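## Task

Same setup, different codes. Read each case's shipping label on the low table. R6 cases go to the north pallet near the -y end of the track, and C7 cases go to the south pallet near the +y end. Each must sit directly on the pallet deck, not on another case, and may overhang the deck edge by no more than a finger's width. The two cases already on each pallet must stay on it. cam_pallet_north shows the -y end from above and cam_pallet_south the +y end, with +y roughly rightward in each. A case that has fallen to the floor may be recovered, but it must end lid up. Finish with both tools released and moved away, so nothing is held in place only by the robot.

## Robot and tools

ROBOT. Two arms, left_arm and right_arm, each ride their own carriage on a single track running along y at x = 0. left_rail carries left_arm on the +y half, and right_rail carries right_arm on the -y half. An arm's base sits at x = 0, y = its carriage's position_m, z = 0.04 m, and faces +x. Each arm ends in a vacuum tool with four cups in two channels. Seen in the cup point's own axes, the cups sit at x = -62 and +62 mm. Channel a's pair is at y = -104.5 mm and channel b's pair at +104.5 mm. All rims together cover 227 x 312 mm. The cups point along the cup point's +z.

FRAME. All reported poses use one table-fixed frame in metres. The table top is z = 0 and +z is up. +x is the direction the arms face, +y is to their left, and y = 0 is the track's middle. The table starts at x = 0.50 and spans y = -0.90 to 0.90. Beyond that the floor is 0.53 m lower. The north pallet is toward -y and the south pallet toward +y. Reaching them means driving a carriage a long way.

execute_actions takes {"actions": [...]}, run in sequence. Each action may contain "rows", "steps", "until", "left_rail" and "right_rail".
- rows: 1 to 15 rows. Each row lasts one control step (1/30 s). A row always has 16 numbers in [-1, 1], covering both arms. The order is left dx, dy, dz, rx, ry, rz, suction_a, suction_b, then the same eight for the right arm. dx to rz are offsets, not poses. They are measured from where that cup point stood when the action began, along the cup point's own axes. Every row counts from that same start, not from the row before it. A value of 1.0 means 0.6 m for translation or 180 degrees for rotation. rx, ry, rz form a single rotation vector. The suction values are commands, not offsets: any value above 0.01 turns that channel on, 0 turns it off, and the last setting persists. To leave a tool unchanged, repeat its previous suction numbers, because a 0 will switch it off.
- steps: 1 to 450, default 15, and never fewer than the number of rows. Once the rows run out, each arm keeps heading to the last row's target, so give long moves plenty of steps.
- Each step, the commanded pose is capped at 100 mm and 16 degrees away from the measured pose. Joint speed is limited too, so results may show an arm still short of its target. Ramp offsets up gradually, for example about +0.01 per row (about 0.18 m/s), so a held case does not shake loose.
- left_rail / right_rail: {"position_m": m} sets where the carriage should stand, as an absolute track position. The left range is 0.6 to 3 and the right range is -3 to -0.6. {"speed_m_s": 0.01 to 1} sets the top speed; it starts at 1 and stays as last set. {"stop": true} halts the carriage. Rows never move carriages. A carriage's travel adds to its arm's tool position. Braking from 1 m/s needs about 0.25 m. After sending a goal, wait with {"steps": n, "until": {"left_rail": {"position_status": ["!=", "moving"]}}} before placing the tool.
- until: ends the action early once every listed condition holds. A condition reads a reported device field, and numbers need a comparison such as "<" or ">=". {"all": {"status": "ended"}} becomes true when nothing reads moving. {"any": {"status": "ended"}} becomes true when some motion that was running has ended. An out-of-range value or unknown name rejects the whole call.

RESULTS. Each result gives every cup point's end_effector_position (m), end_effector_quat_wxyz, and velocities. It also gives a Hand target line, joint positions and velocities (rail first, then six joints), and Wrist force/torque in the tool's axes. Expect noise and offsets of up to about 10 N on the force readings. For each channel you get suction_measured_a/b (near 0 means no seal; 0.83 or more means airtight; cardboard reads lower; the value settles within about 1.3 s) and part_present_a/b (1 when holding). Carriage fields are position_m, position_status and position_answer. position_status reads moving, done, contact_stop (blocked), time_out, stopped, stopped_with_arm (its arm was held back; send rows it can follow, then resend) or stopped_for_other_arm (too close to the other arm; move an arm away, wait about 30 steps, then resend). not_taken means the goal was dropped. A "pose unreachable" line means the clearance check altered or blocked that arm's command. This check is stricter while a carriage moves. Printed positions may be off a little at long reach.

CAMERAS. cam_high, cam_low, cam_pallet_north, cam_pallet_south (504x504), and cam_left_wrist, cam_right_wrist (616x616 fisheye). zoom_image takes {"camera": name, "region": [x0, y0, x1, y1]} in that image's pixels, with (0, 0) at the top left and at most 504 x 504. Use it to read the label codes.

GRIPPING. Turn a channel on and press both of its cups fully onto a smooth, flat face of the case. Edges, holes or gaps under either cup break the seal for that pair. Held cases sit up to 21 mm closer because the cups compress. To release, lower in small steps until the case touches the deck. Then, in one action, switch both channels off and pull straight back until the cups clear. Keep held cases centred and move them slowly.

AVOID. Do not let the arms, carriages, tools or held cases collide or press on each other. Avoid contact forces of 400 N or joint torques at their limits (686/686/402/99.5/99.5/99.5 N m): either one stops that arm for 10 s. Do not knock anything out of the work area, drop cases, or slam them down. Watch for occasional outside nudges to loose cases.

finished_scene takes {"scene": 1 or 2}. Call it only once the cases rest correctly, both tools are released and clear, and the carriages have stopped. It cannot be undone, and its result gives the next task.

Each tool is called after "Emit:" in YAML: its name, and indented under it one key for each argument.

## Session

Emit:
execute_actions:
  actions: []

Scene clock: 0.00 s.
left_arm: end_effector_position=(+0.8511, +1.7030, +0.4407) suction_measured_a=0.01 part_present_a=0 suction_measured_b=0.01 part_present_b=0 end_effector_quat_wxyz=(+0.001, +0.000, +1.000, -0.000) end_effector_velocity=(-0.000, -0.000, +0.000) end_effector_angular_velocity=(-0.000, -0.000, +0.000) | right_arm: end_effector_position=(+0.8513, -1.4789, +0.4401) suction_measured_a=0.00 part_present_a=0 suction_measured_b=0.00 part_present_b=0 end_effector_quat_wxyz=(+0.001, +0.000, +1.000, +0.000) end_effector_velocity=(+0.000, -0.000, -0.000) end_effector_angular_velocity=(+0.000, +0.000, -0.000)
Joint positions: left_arm=[ 1.704 -0.239 -1.498  2.09  -2.165 -1.571  1.333] | right_arm=[-1.478 -0.24  -1.497  2.091 -2.166 -1.57   1.332]
Joint velocities: left_arm=[ 0. -0. -0.  0. -0.  0. -0.] | right_arm=[ 0. -0.  0. -0.  0. -0.  0.]
Wrist force (N, on the end effector, along its own x y z axes, offset not removed): no reading
Wrist torque (N m, same axes, about the end effector's origin, offset not removed): no reading
Hand target (left_arm): +0.851, +1.703, +0.441; +0.001, +0.000, +1.000, -0.000
Hand target (right_arm): +0.851, -1.479, +0.440; +0.001, +0.000, +1.000, +0.000
left_rail: position_m=1.704 position_m_goal=1.704 speed_m_s=1.00 position_status=done position_answer=taken refusals=0
right_rail: position_m=-1.478 position_m_goal=-1.478 speed_m_s=1.00 position_status=done position_answer=taken refusals=0
camera_calibration (this result's frames):
cam_left_wrist: T_world_to_cam=[[-0.0641017, -0.997889, -0.0104336, 1.77067], [-0.820233, 0.0467286, 0.570117, 0.385971], [-0.568426, 0.0451034, -0.821497, 0.856802], [0, 0, 0, 1]] pos_world=[0.917118, 1.71025, 0.502286]
cam_right_wrist: T_world_to_cam=[[0.00205581, -0.9998, 0.0199007, -1.48496], [-0.857184, 0.00848714, 0.51494, 0.542311], [-0.515006, -0.0181171, -0.856995, 0.8761], [0, 0, 0, 1]] pos_world=[0.91911, -1.4734, 0.501108]

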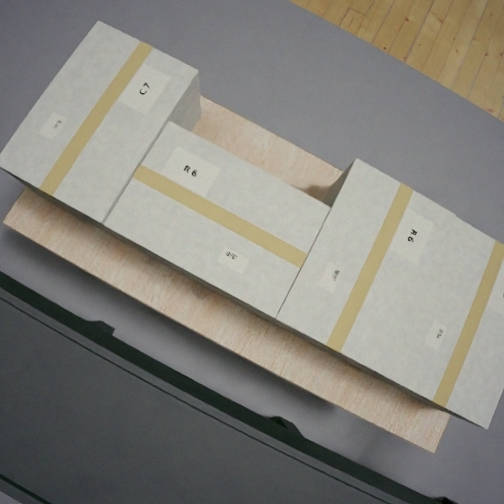

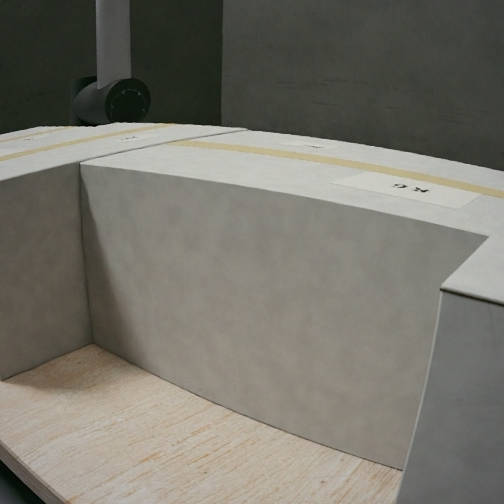

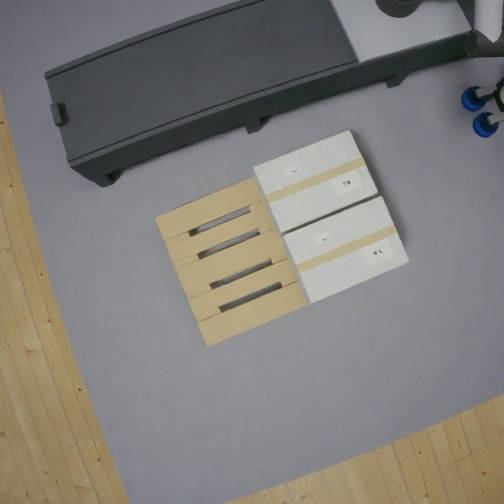

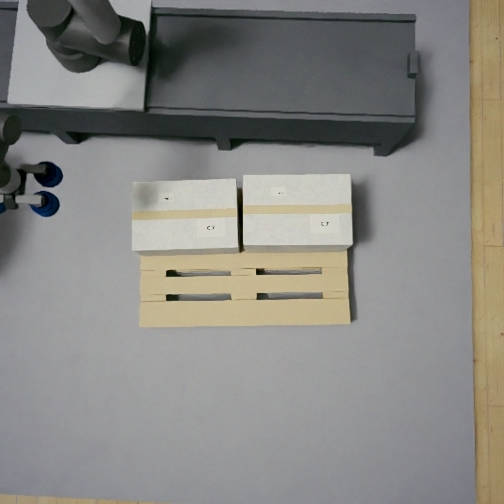

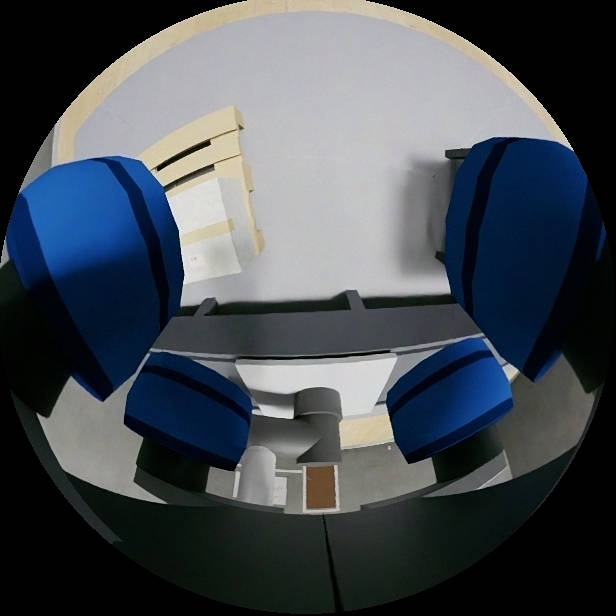

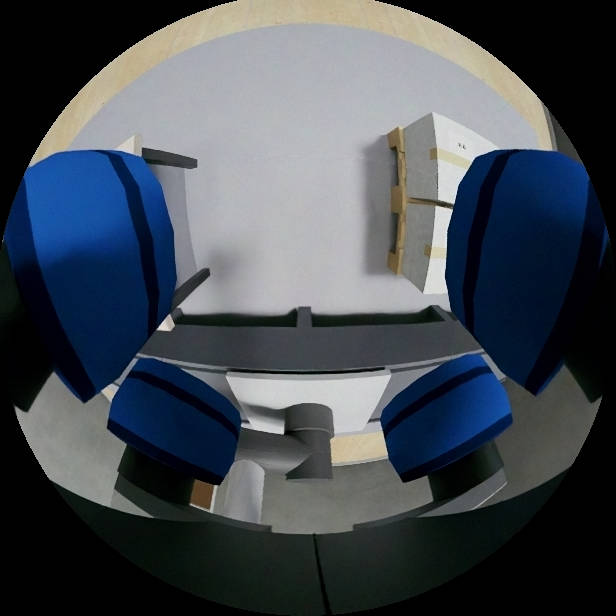

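Emit:
zoom_image:
  camera: "cam_high"
  region: [0,0,252,252]

Emit:
zoom_image:
  camera: "cam_high"
  region: [252,140,504,460]

Emit:
zoom_image:
  camera: "cam_pallet_north"
  region: [140,120,420,360]

Emit:
zoom_image:
  camera: "cam_pallet_south"
  region: [120,160,372,340]

Region (0, 0, 252, 252) of cam_high's 504x504 image, scaled by 2.000, with more detail than that image has.

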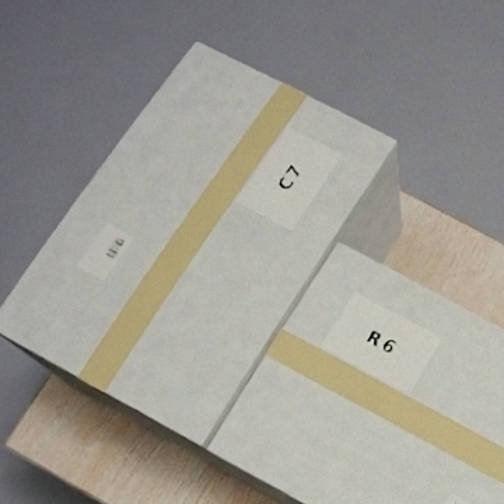

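Region (252, 140, 504, 460) of cam_high's 504x504 image, scaled by 1.575, with more detail than that image has; it fills the left 397 columns of this view, and the rest is white.

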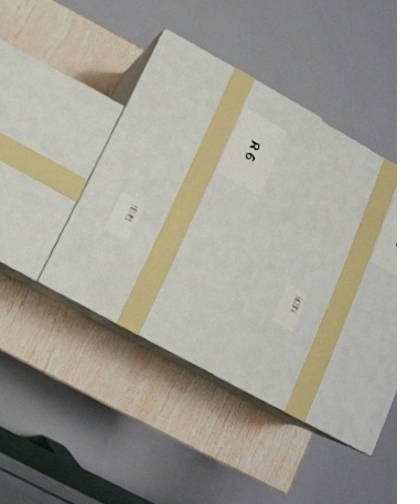

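Region (140, 120, 420, 360) of cam_pallet_north's 504x504 image, scaled by 1.800, with more detail than that image has; it fills the top 432 rows of this view, and the rest is white.

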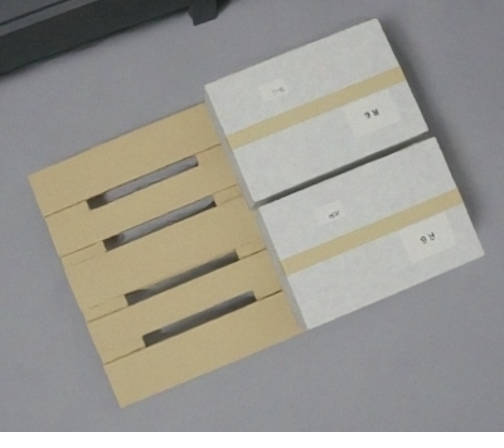

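Region (120, 160, 372, 340) of cam_pallet_south's 504x504 image, scaled by 2.000, with more detail than that image has; it fills the top 360 rows of this view, and the rest is white.

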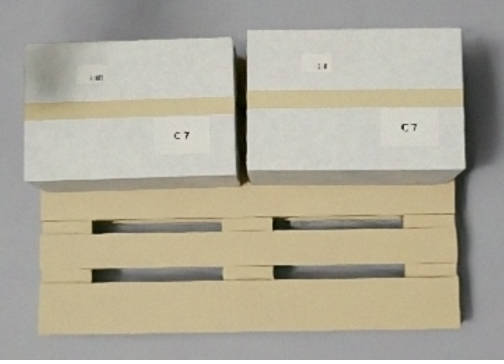

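Emit:
execute_actions:
  actions:
    - {"left_rail":{"position_m":0.9},"right_rail":{"position_m":-0.7},"rows":[[-0.003,-0.008,0.004,0,0,0.01,0,0,-0.003,0.014,0.004,0,0,-0.01,0,0],[-0.007,-0.02,0.009,0,0,0.025,0,0,-0.007,0.035,0.009,0,0,-0.025,0,0],[-0.013,-0.04,0.018,0,0,0.05,0,0,-0.013,0.07,0.018,0,0,-0.05,0,0],[-0.02,-0.062,0.027,0,0,0.075,0,0,-0.02,0.104,0.027,0,0,-0.075,0,0],[-0.027,-0.083,0.037,0,0,0.1,0,0,-0.027,0.138,0.037,0,0,-0.1,0,0],[-0.135,-0.415,0.183,0,0,0.5,0,0,-0.135,0.692,0.183,0,0,-0.5,0,0]],"steps":36}

Emit:
zoom_image:
  camera: "cam_pallet_north"
  region: [140,170,320,350]

Scene clock: 66.50 s.
left_arm: end_effector_position=(+0.9319, +0.6669, +0.3309) suction_measured_a=0.01 part_present_a=0 suction_measured_b=0.01 part_present_b=0 end_effector_quat_wxyz=(+0.001, +0.698, +0.716, +0.002) end_effector_velocity=(+0.000, -0.264, -0.000) end_effector_angular_velocity=(-0.023, +0.018, -0.286) | right_arm: end_effector_position=(+0.9324, -0.2969, +0.3303) suction_measured_a=0.00 part_present_a=0 suction_measured_b=0.00 part_present_b=0 end_effector_quat_wxyz=(-0.001, +0.700, -0.714, +0.001) end_effector_velocity=(+0.003, +0.219, -0.002) end_effector_angular_velocity=(+0.012, +0.008, +0.200)
Joint positions: left_arm=[ 0.917 -0.473 -1.289  2.017 -2.302 -1.568  2.643] | right_arm=[-0.711  0.22  -1.234  1.938 -2.277 -1.572  0.239]
Joint velocities: left_arm=[-0.265  0.01   0.003 -0.005  0.006 -0.029  0.296] | right_arm=[ 0.213  0.001  0.006 -0.008  0.006  0.014 -0.199]
Wrist force (N, on the end effector, along its own x y z axes, offset not removed): left_arm=[-5.8 -6.7 0.0] | right_arm=[-3.3 -6.5 -2.0]
Wrist torque (N m, same axes, about the end effector's origin, offset not removed): left_arm=[-0.95 1.21 -0.03] | right_arm=[-0.67 -0.35 0.47]
Hand target (left_arm): +0.932, +0.657, +0.331; +0.001, +0.707, +0.707, +0.000
Hand target (right_arm): +0.933, -0.289, +0.330; -0.001, +0.707, -0.707, +0.000
Off the commanded pose (left_arm): 0.000 m, 2 deg.
Off the commanded pose (right_arm): 0.000 m, 1 deg.
left_rail: position_m=0.917 position_m_goal=0.900 speed_m_s=1.00 position_status=moving position_answer=taken refusals=0
right_rail: position_m=-0.711 position_m_goal=-0.700 speed_m_s=1.00 position_status=moving position_answer=taken refusals=0
camera_calibration (this result's frames):
cam_left_wrist: T_world_to_cam=[[-0.999207, 0.0372351, -0.0140946, 0.923108], [0.0224742, 0.819732, 0.572306, -0.738245], [0.0328637, 0.571536, -0.819919, -0.0527038], [0, 0, 0, 1]] pos_world=[0.9407, 0.600913, 0.3923]
cam_right_wrist: T_world_to_cam=[[0.999616, -0.0166338, 0.0221688, -0.940152], [-0.0256982, -0.85584, 0.516602, -0.374139], [0.0103799, -0.516973, -0.855939, 0.206787], [0, 0, 0, 1]] pos_world=[0.92803, -0.228938, 0.39112]

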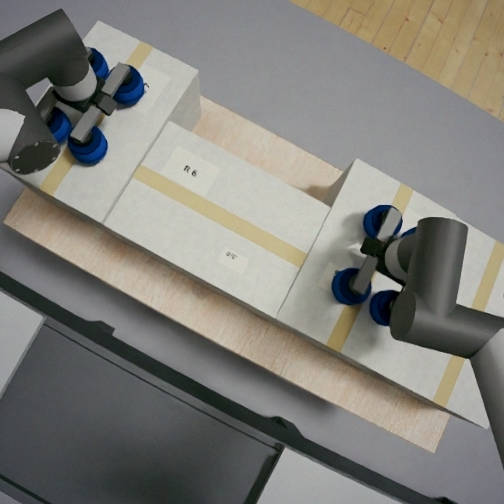

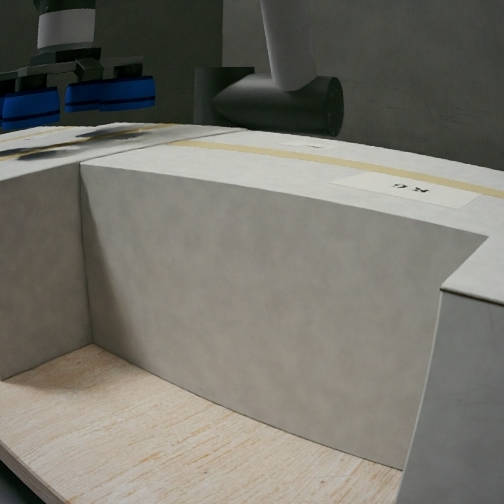

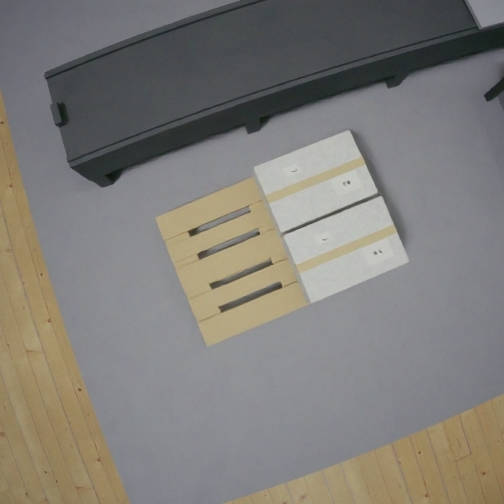

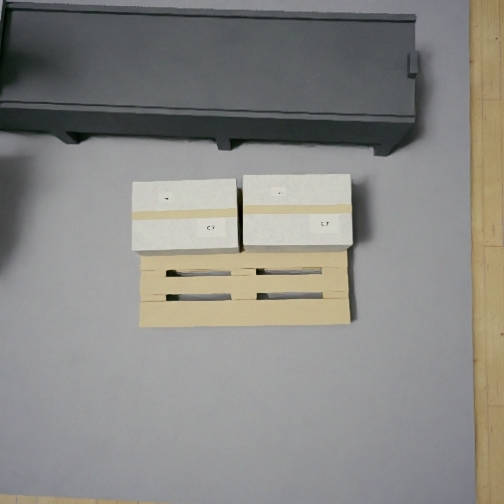

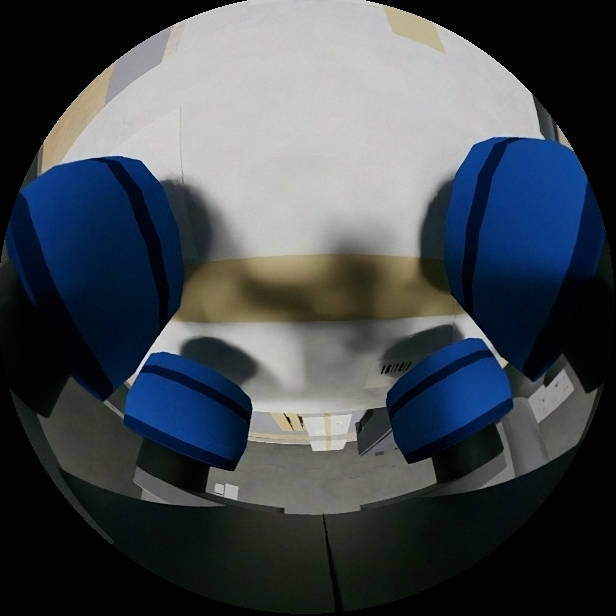

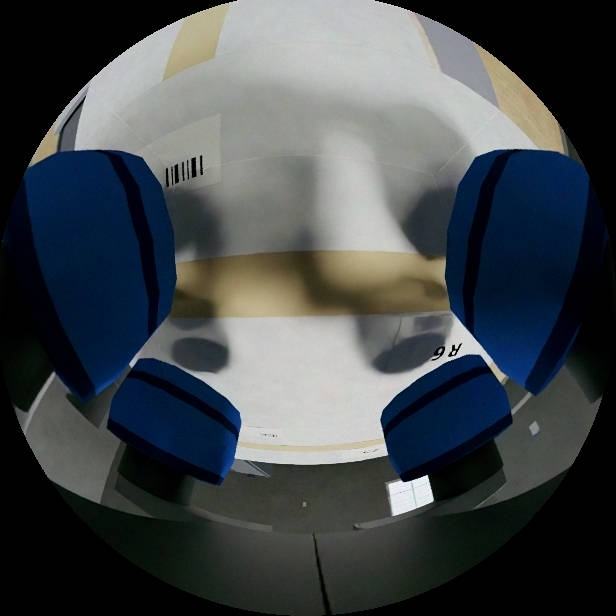

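Region (140, 170, 320, 350) of cam_pallet_north's 504x504 image, scaled by 2.800, with more detail than that image has.

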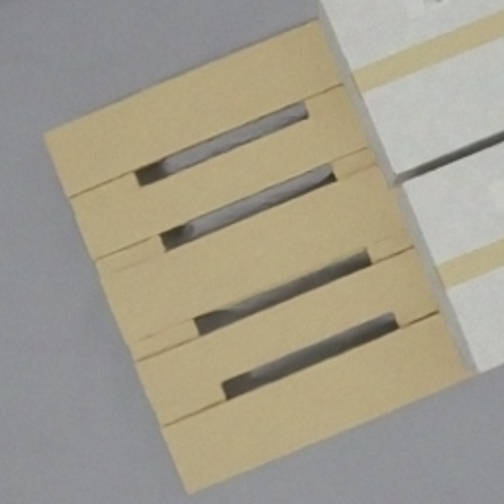

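Emit:
execute_actions:
  actions: []

Emit:
zoom_image:
  camera: "cam_left_wrist"
  region: [180,200,460,440]

Emit:
zoom_image:
  camera: "cam_right_wrist"
  region: [180,200,460,480]

Scene clock: 68.47 s.
left_arm: end_effector_position=(+0.9319, +0.6499, +0.3308) suction_measured_a=0.01 part_present_a=0 suction_measured_b=0.01 part_present_b=0 end_effector_quat_wxyz=(+0.001, +0.707, +0.707, +0.000) end_effector_velocity=(-0.000, -0.000, -0.000) end_effector_angular_velocity=(+0.000, +0.000, -0.000) | right_arm: end_effector_position=(+0.9327, -0.2852, +0.3301) suction_measured_a=0.00 part_present_a=0 suction_measured_b=0.00 part_present_b=0 end_effector_quat_wxyz=(-0.001, +0.707, -0.707, +0.000) end_effector_velocity=(+0.000, +0.000, +0.000) end_effector_angular_velocity=(+0.000, -0.000, -0.000)
Joint positions: left_arm=[ 0.9   -0.472 -1.288  2.017 -2.301 -1.571  2.67 ] | right_arm=[-0.7    0.22  -1.233  1.937 -2.276 -1.57   0.221]
Joint velocities: left_arm=[ 0. -0.  0. -0.  0.  0. -0.] | right_arm=[ 0.  0. -0. -0.  0. -0.  0.]
Wrist force (N, on the end effector, along its own x y z axes, offset not removed): left_arm=[-1.0 -3.3 4.7] | right_arm=[-0.9 -3.9 -2.7]
Wrist torque (N m, same axes, about the end effector's origin, offset not removed): left_arm=[-0.50 0.69 -0.02] | right_arm=[-0.25 -0.48 0.61]
Hand target (left_arm): +0.932, +0.650, +0.331; +0.001, +0.707, +0.707, +0.000
Hand target (right_arm): +0.933, -0.285, +0.330; -0.001, +0.707, -0.707, +0.000
Off the commanded pose (left_arm): 0.000 m, 0 deg.
Off the commanded pose (right_arm): 0.001 m, 0 deg.
left_rail: position_m=0.900 position_m_goal=0.900 speed_m_s=1.00 position_status=done position_answer=taken refusals=0
right_rail: position_m=-0.700 position_m_goal=-0.700 speed_m_s=1.00 position_status=done position_answer=taken refusals=0
camera_calibration (this result's frames):
cam_left_wrist: T_world_to_cam=[[-0.997909, 0.0634692, -0.0122582, 0.90487], [0.0451512, 0.820077, 0.570469, -0.744987], [0.0462599, 0.568723, -0.821227, -0.0532679], [0, 0, 0, 1]] pos_world=[0.939079, 0.58381, 0.392339]
cam_right_wrist: T_world_to_cam=[[0.999771, 0.00176286, 0.0213317, -0.934863], [-0.00949006, -0.856787, 0.515583, -0.379019], [0.0191857, -0.515667, -0.856574, 0.205051], [0, 0, 0, 1]] pos_world=[0.927118, -0.217353, 0.390999]

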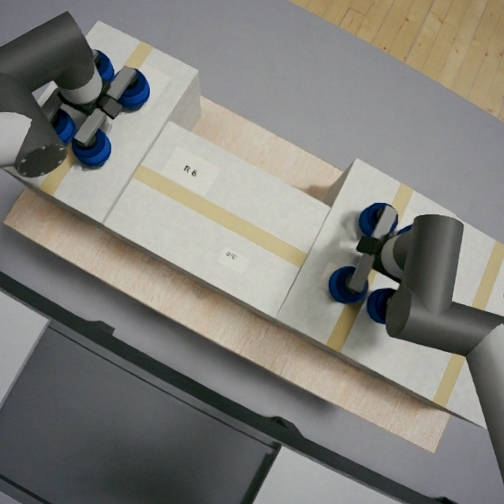

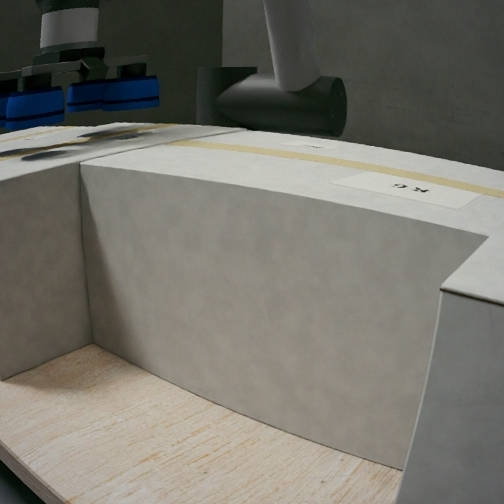

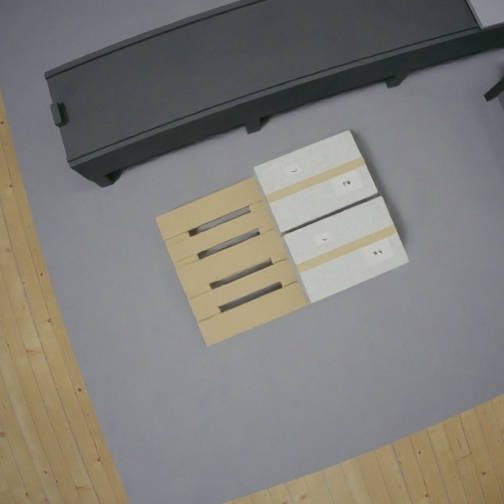

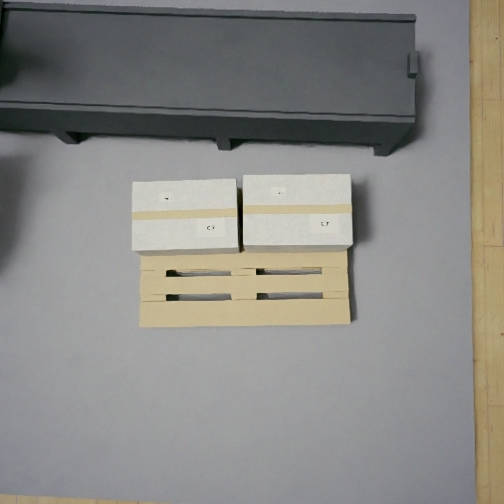

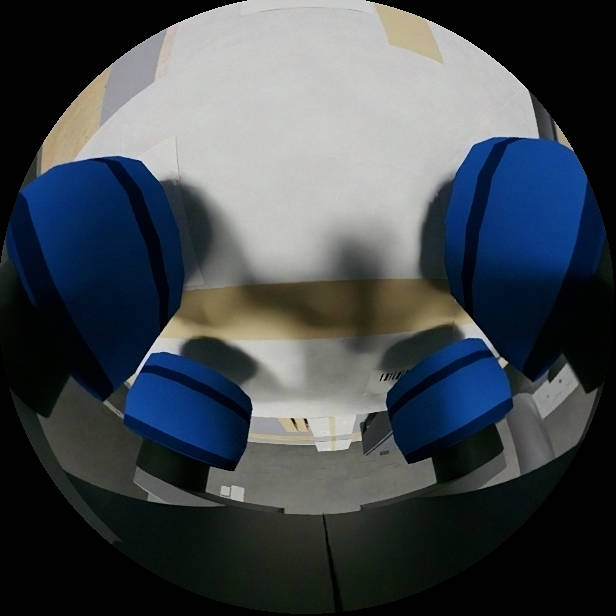

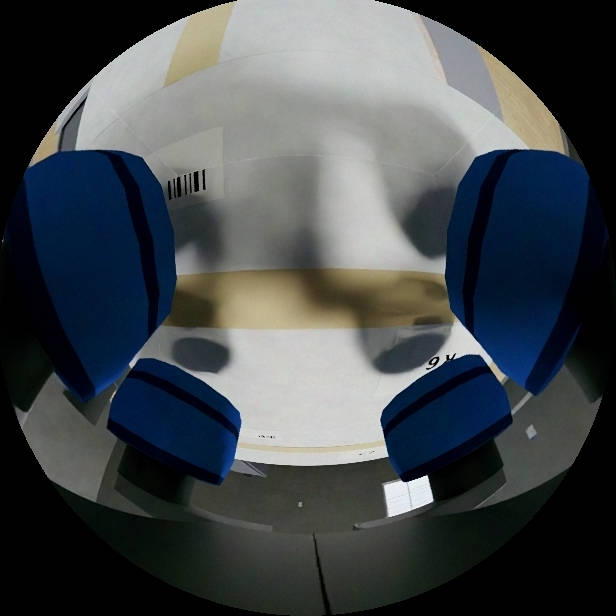

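Region (180, 200, 460, 440) of cam_left_wrist's 616x616 image, scaled by 1.800, with more detail than that image has; it fills the top 432 rows of this view, and the rest is white.

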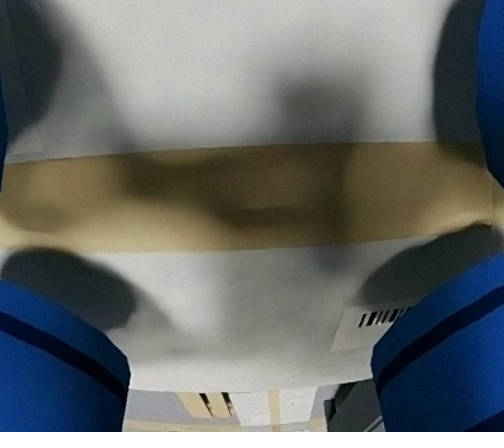

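Region (180, 200, 460, 480) of cam_right_wrist's 616x616 image, scaled by 1.800, with more detail than that image has.

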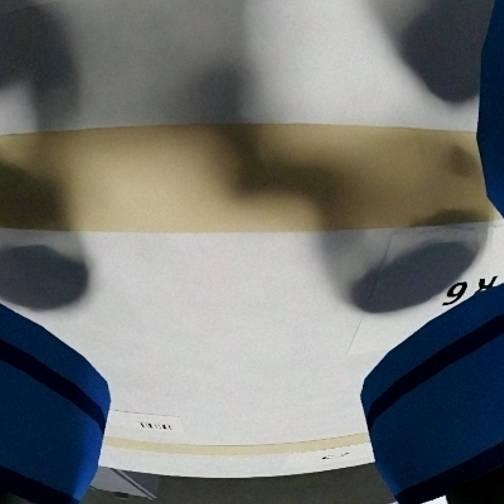

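Emit:
execute_actions:
  actions:
    - {"rows":[[0.006,0,0.008,0,0,0,0,0,-0.002,0,0.012,0,0,0,0,0],[0.013,0,0.02,0,0,0,0,0,-0.004,0,0.03,0,0,0,0,0],[0.018,0,0.035,0,0,0,0,0,-0.005,0,0.05,0,0,0,0,0],[0.018,0,0.048,0,0,0,0,0,-0.005,0,0.068,0,0,0,0,0],[0.018,0,0.058,0,0,0,0,0,-0.005,0,0.08,0,0,0,0,0],[0.018,0,0.066,0,0,0,0,0,-0.005,0,0.09,0,0,0,0,0],[0.018,0,0.075,0,0,0,1,1,-0.005,0,0.1,0,0,0,1,1]],"steps":8}

Scene clock: 77.80 s.
left_arm: end_effector_position=(+0.9314, +0.6592, +0.3007) suction_measured_a=0.01 part_present_a=0 suction_measured_b=0.01 part_present_b=0 end_effector_quat_wxyz=(+0.000, +0.707, +0.707, -0.000) end_effector_velocity=(-0.002, +0.018, -0.150) end_effector_angular_velocity=(+0.002, +0.003, +0.000) | right_arm: end_effector_position=(+0.9319, -0.2828, +0.2890) suction_measured_a=0.00 part_present_a=0 suction_measured_b=0.00 part_present_b=0 end_effector_quat_wxyz=(-0.000, +0.707, -0.707, -0.000) end_effector_velocity=(-0.001, +0.004, -0.191) end_effector_angular_velocity=(-0.001, +0.002, -0.001)
Joint positions: left_arm=[ 0.9   -0.463 -1.264  2.038 -2.345 -1.571  2.679] | right_arm=[-0.7    0.222 -1.199  1.959 -2.331 -1.57   0.223]
Joint velocities: left_arm=[ 0.     0.016  0.131  0.091 -0.219  0.     0.016] | right_arm=[ 0.     0.004  0.166  0.098 -0.261  0.     0.005]
Wrist force (N, on the end effector, along its own x y z axes, offset not removed): left_arm=[0.3 -4.0 2.1] | right_arm=[-1.5 -4.3 2.8]
Wrist torque (N m, same axes, about the end effector's origin, offset not removed): left_arm=[-0.75 0.58 -0.03] | right_arm=[-0.32 -0.45 0.47]
Hand target (left_arm): +0.932, +0.661, +0.286; +0.000, +0.707, +0.707, +0.000
Hand target (right_arm): +0.932, -0.283, +0.271; -0.000, +0.707, -0.707, +0.000
Off the commanded pose (left_arm): 0.015 m, 0 deg.
Off the commanded pose (right_arm): 0.019 m, 0 deg.
left_rail: position_m=0.900 position_m_goal=0.900 speed_m_s=1.00 position_status=done position_answer=taken refusals=0
right_rail: position_m=-0.700 position_m_goal=-0.700 speed_m_s=1.00 position_status=done position_answer=taken refusals=0
camera_calibration (this result's frames):
cam_left_wrist: T_world_to_cam=[[-0.997915, 0.0635279, -0.0114277, 0.903167], [0.0456555, 0.819842, 0.570766, -0.735893], [0.0456285, 0.569054, -0.821033, -0.0829634], [0, 0, 0, 1]] pos_world=[0.938666, 0.59315, 0.362228]
cam_right_wrist: T_world_to_cam=[[0.999798, 0.00192631, 0.020013, -0.932782], [-0.00867526, -0.856637, 0.515847, -0.356597], [0.0181376, -0.515916, -0.856447, 0.171909], [0, 0, 0, 1]] pos_world=[0.926382, -0.214987, 0.349848]

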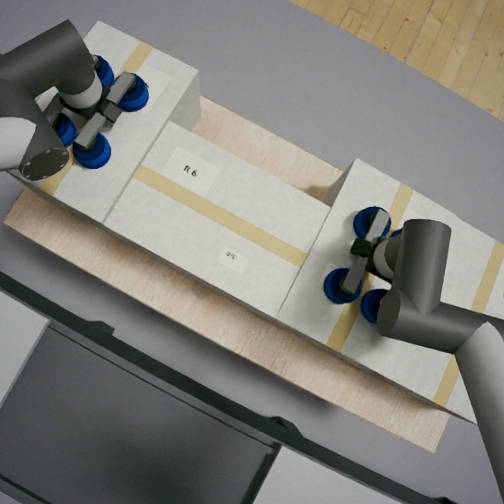

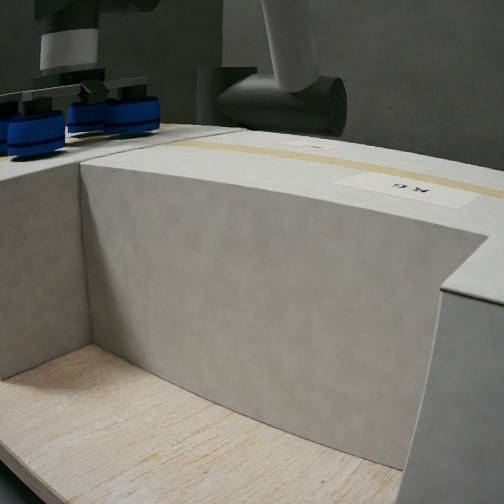

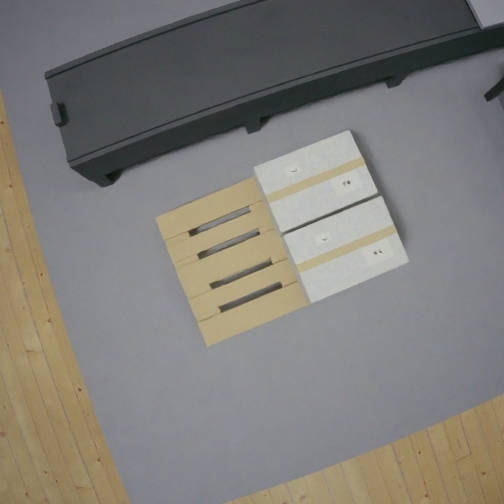

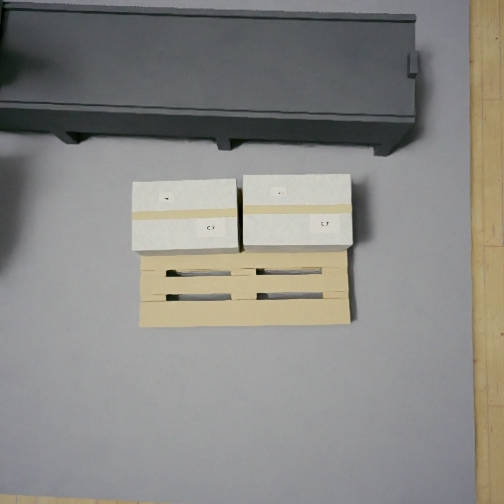

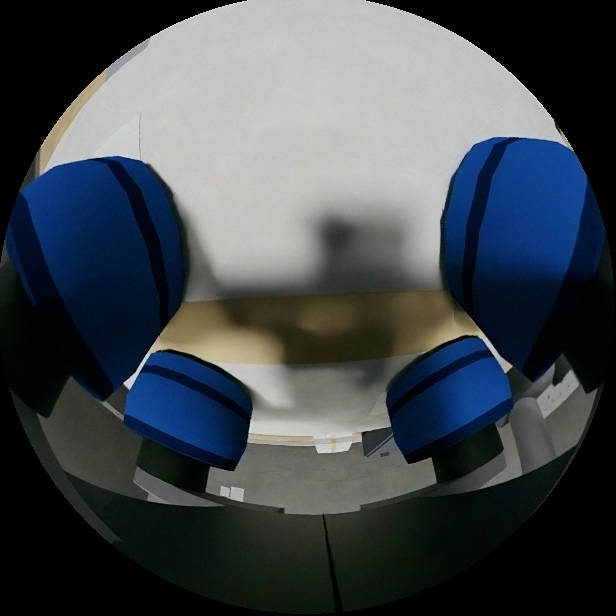

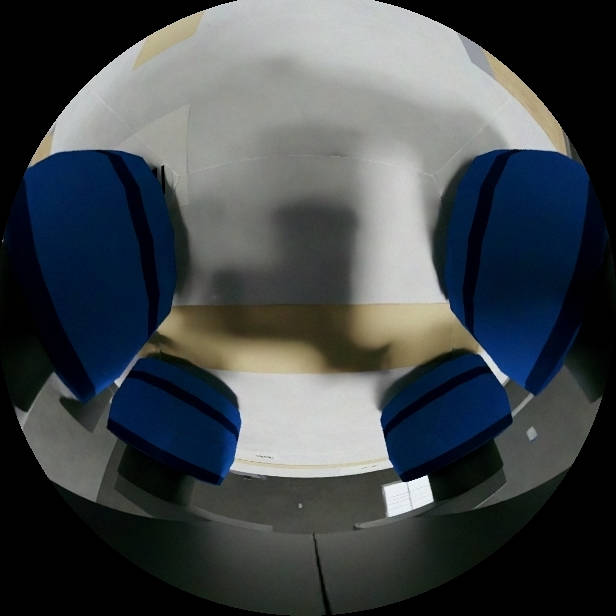

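Emit:
execute_actions:
  actions: []

Scene clock: 79.07 s.
left_arm: end_effector_position=(+0.9315, +0.6608, +0.2861) suction_measured_a=0.90 part_present_a=1 suction_measured_b=0.90 part_present_b=1 end_effector_quat_wxyz=(+0.000, +0.707, +0.707, +0.000) end_effector_velocity=(-0.000, +0.000, +0.000) end_effector_angular_velocity=(+0.000, +0.000, +0.000) | right_arm: end_effector_position=(+0.9320, -0.2824, +0.2705) suction_measured_a=0.90 part_present_a=1 suction_measured_b=0.90 part_present_b=1 end_effector_quat_wxyz=(-0.000, +0.707, -0.707, +0.000) end_effector_velocity=(-0.000, -0.000, -0.000) end_effector_angular_velocity=(-0.000, +0.000, -0.000)
Joint positions: left_arm=[ 0.9   -0.462 -1.251  2.047 -2.367 -1.571  2.68 ] | right_arm=[-0.7    0.223 -1.182  1.968 -2.357 -1.57   0.224]
Joint velocities: left_arm=[ 0.  0. -0. -0.  0.  0. -0.] | right_arm=[ 0. -0.  0.  0. -0. -0.  0.]
Wrist force (N, on the end effector, along its own x y z axes, offset not removed): left_arm=[0.1 -5.0 55.4] | right_arm=[-1.1 -5.1 14.1]
Wrist torque (N m, same axes, about the end effector's origin, offset not removed): left_arm=[-8.41 1.26 0.14] | right_arm=[-6.40 -1.61 0.52]
Hand target (left_arm): +0.932, +0.661, +0.286; +0.000, +0.707, +0.707, +0.000
Hand target (right_arm): +0.932, -0.283, +0.271; -0.000, +0.707, -0.707, +0.000
Off the commanded pose (left_arm): 0.001 m, 0 deg.
Off the commanded pose (right_arm): 0.001 m, 0 deg.
left_rail: position_m=0.900 position_m_goal=0.900 speed_m_s=1.00 position_status=done position_answer=taken refusals=0
right_rail: position_m=-0.700 position_m_goal=-0.700 speed_m_s=1.00 position_status=done position_answer=taken refusals=0
camera_calibration (this result's frames):
cam_left_wrist: T_world_to_cam=[[-0.997915, 0.06346, -0.0118031, 0.903115], [0.0453925, 0.819938, 0.57065, -0.728638], [0.0458913, 0.568924, -0.821108, -0.0960435], [0, 0, 0, 1]] pos_world=[0.938714, 0.594768, 0.347595]
cam_right_wrist: T_world_to_cam=[[0.999784, 0.00176953, 0.0207262, -0.93277], [-0.00917467, -0.856715, 0.515709, -0.346236], [0.018669, -0.515787, -0.856513, 0.155908], [0, 0, 0, 1]] pos_world=[0.926481, -0.21456, 0.331427]

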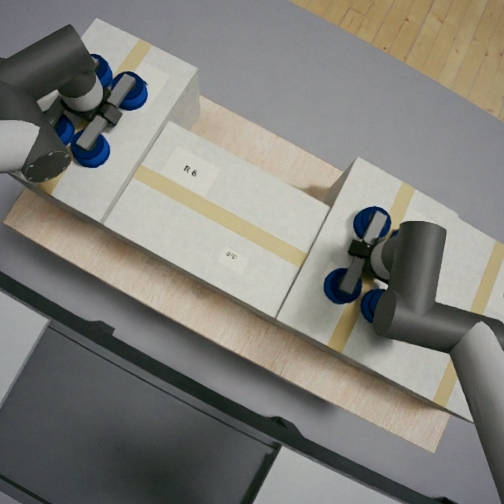

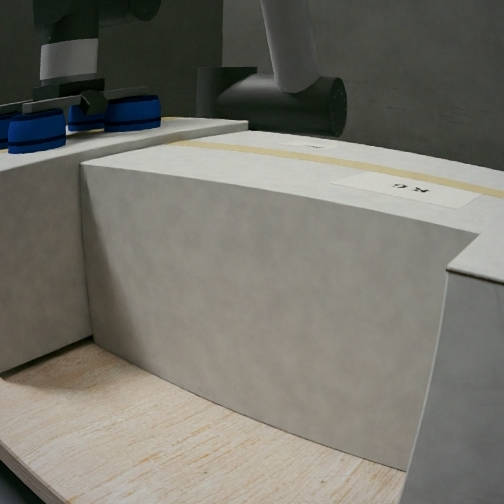

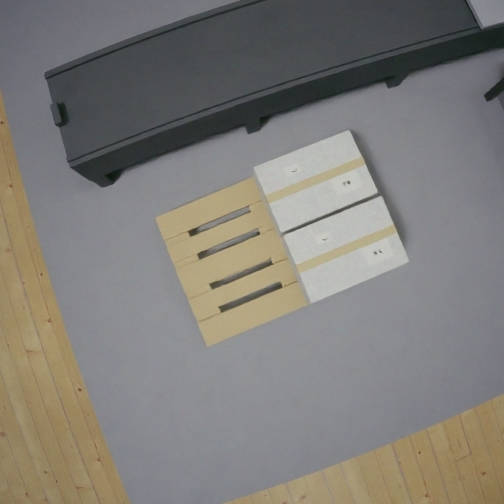

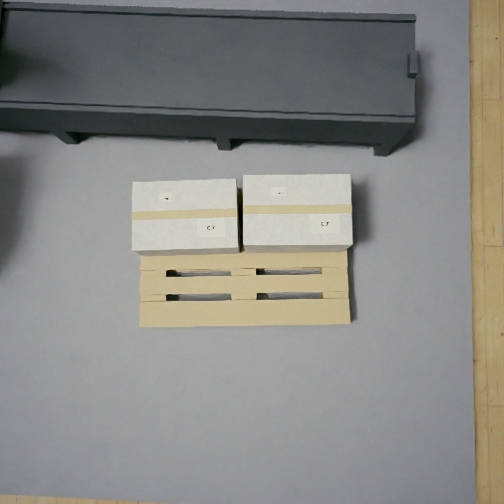

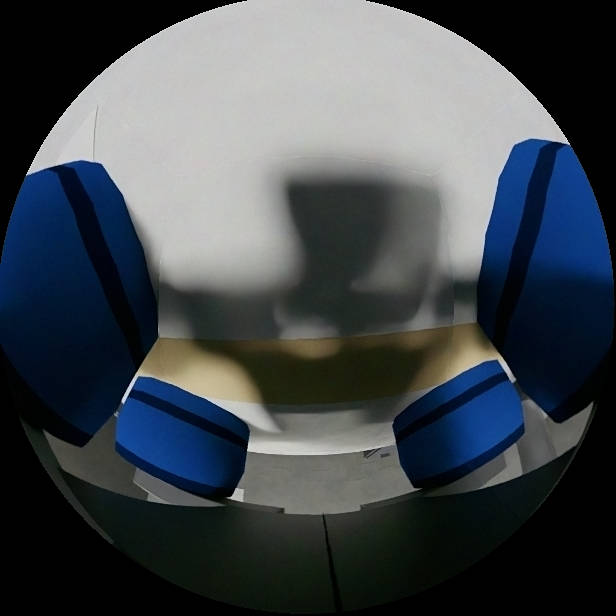

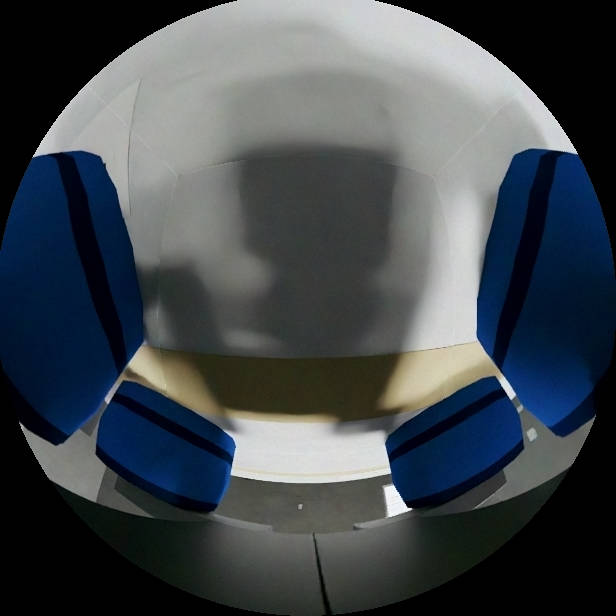

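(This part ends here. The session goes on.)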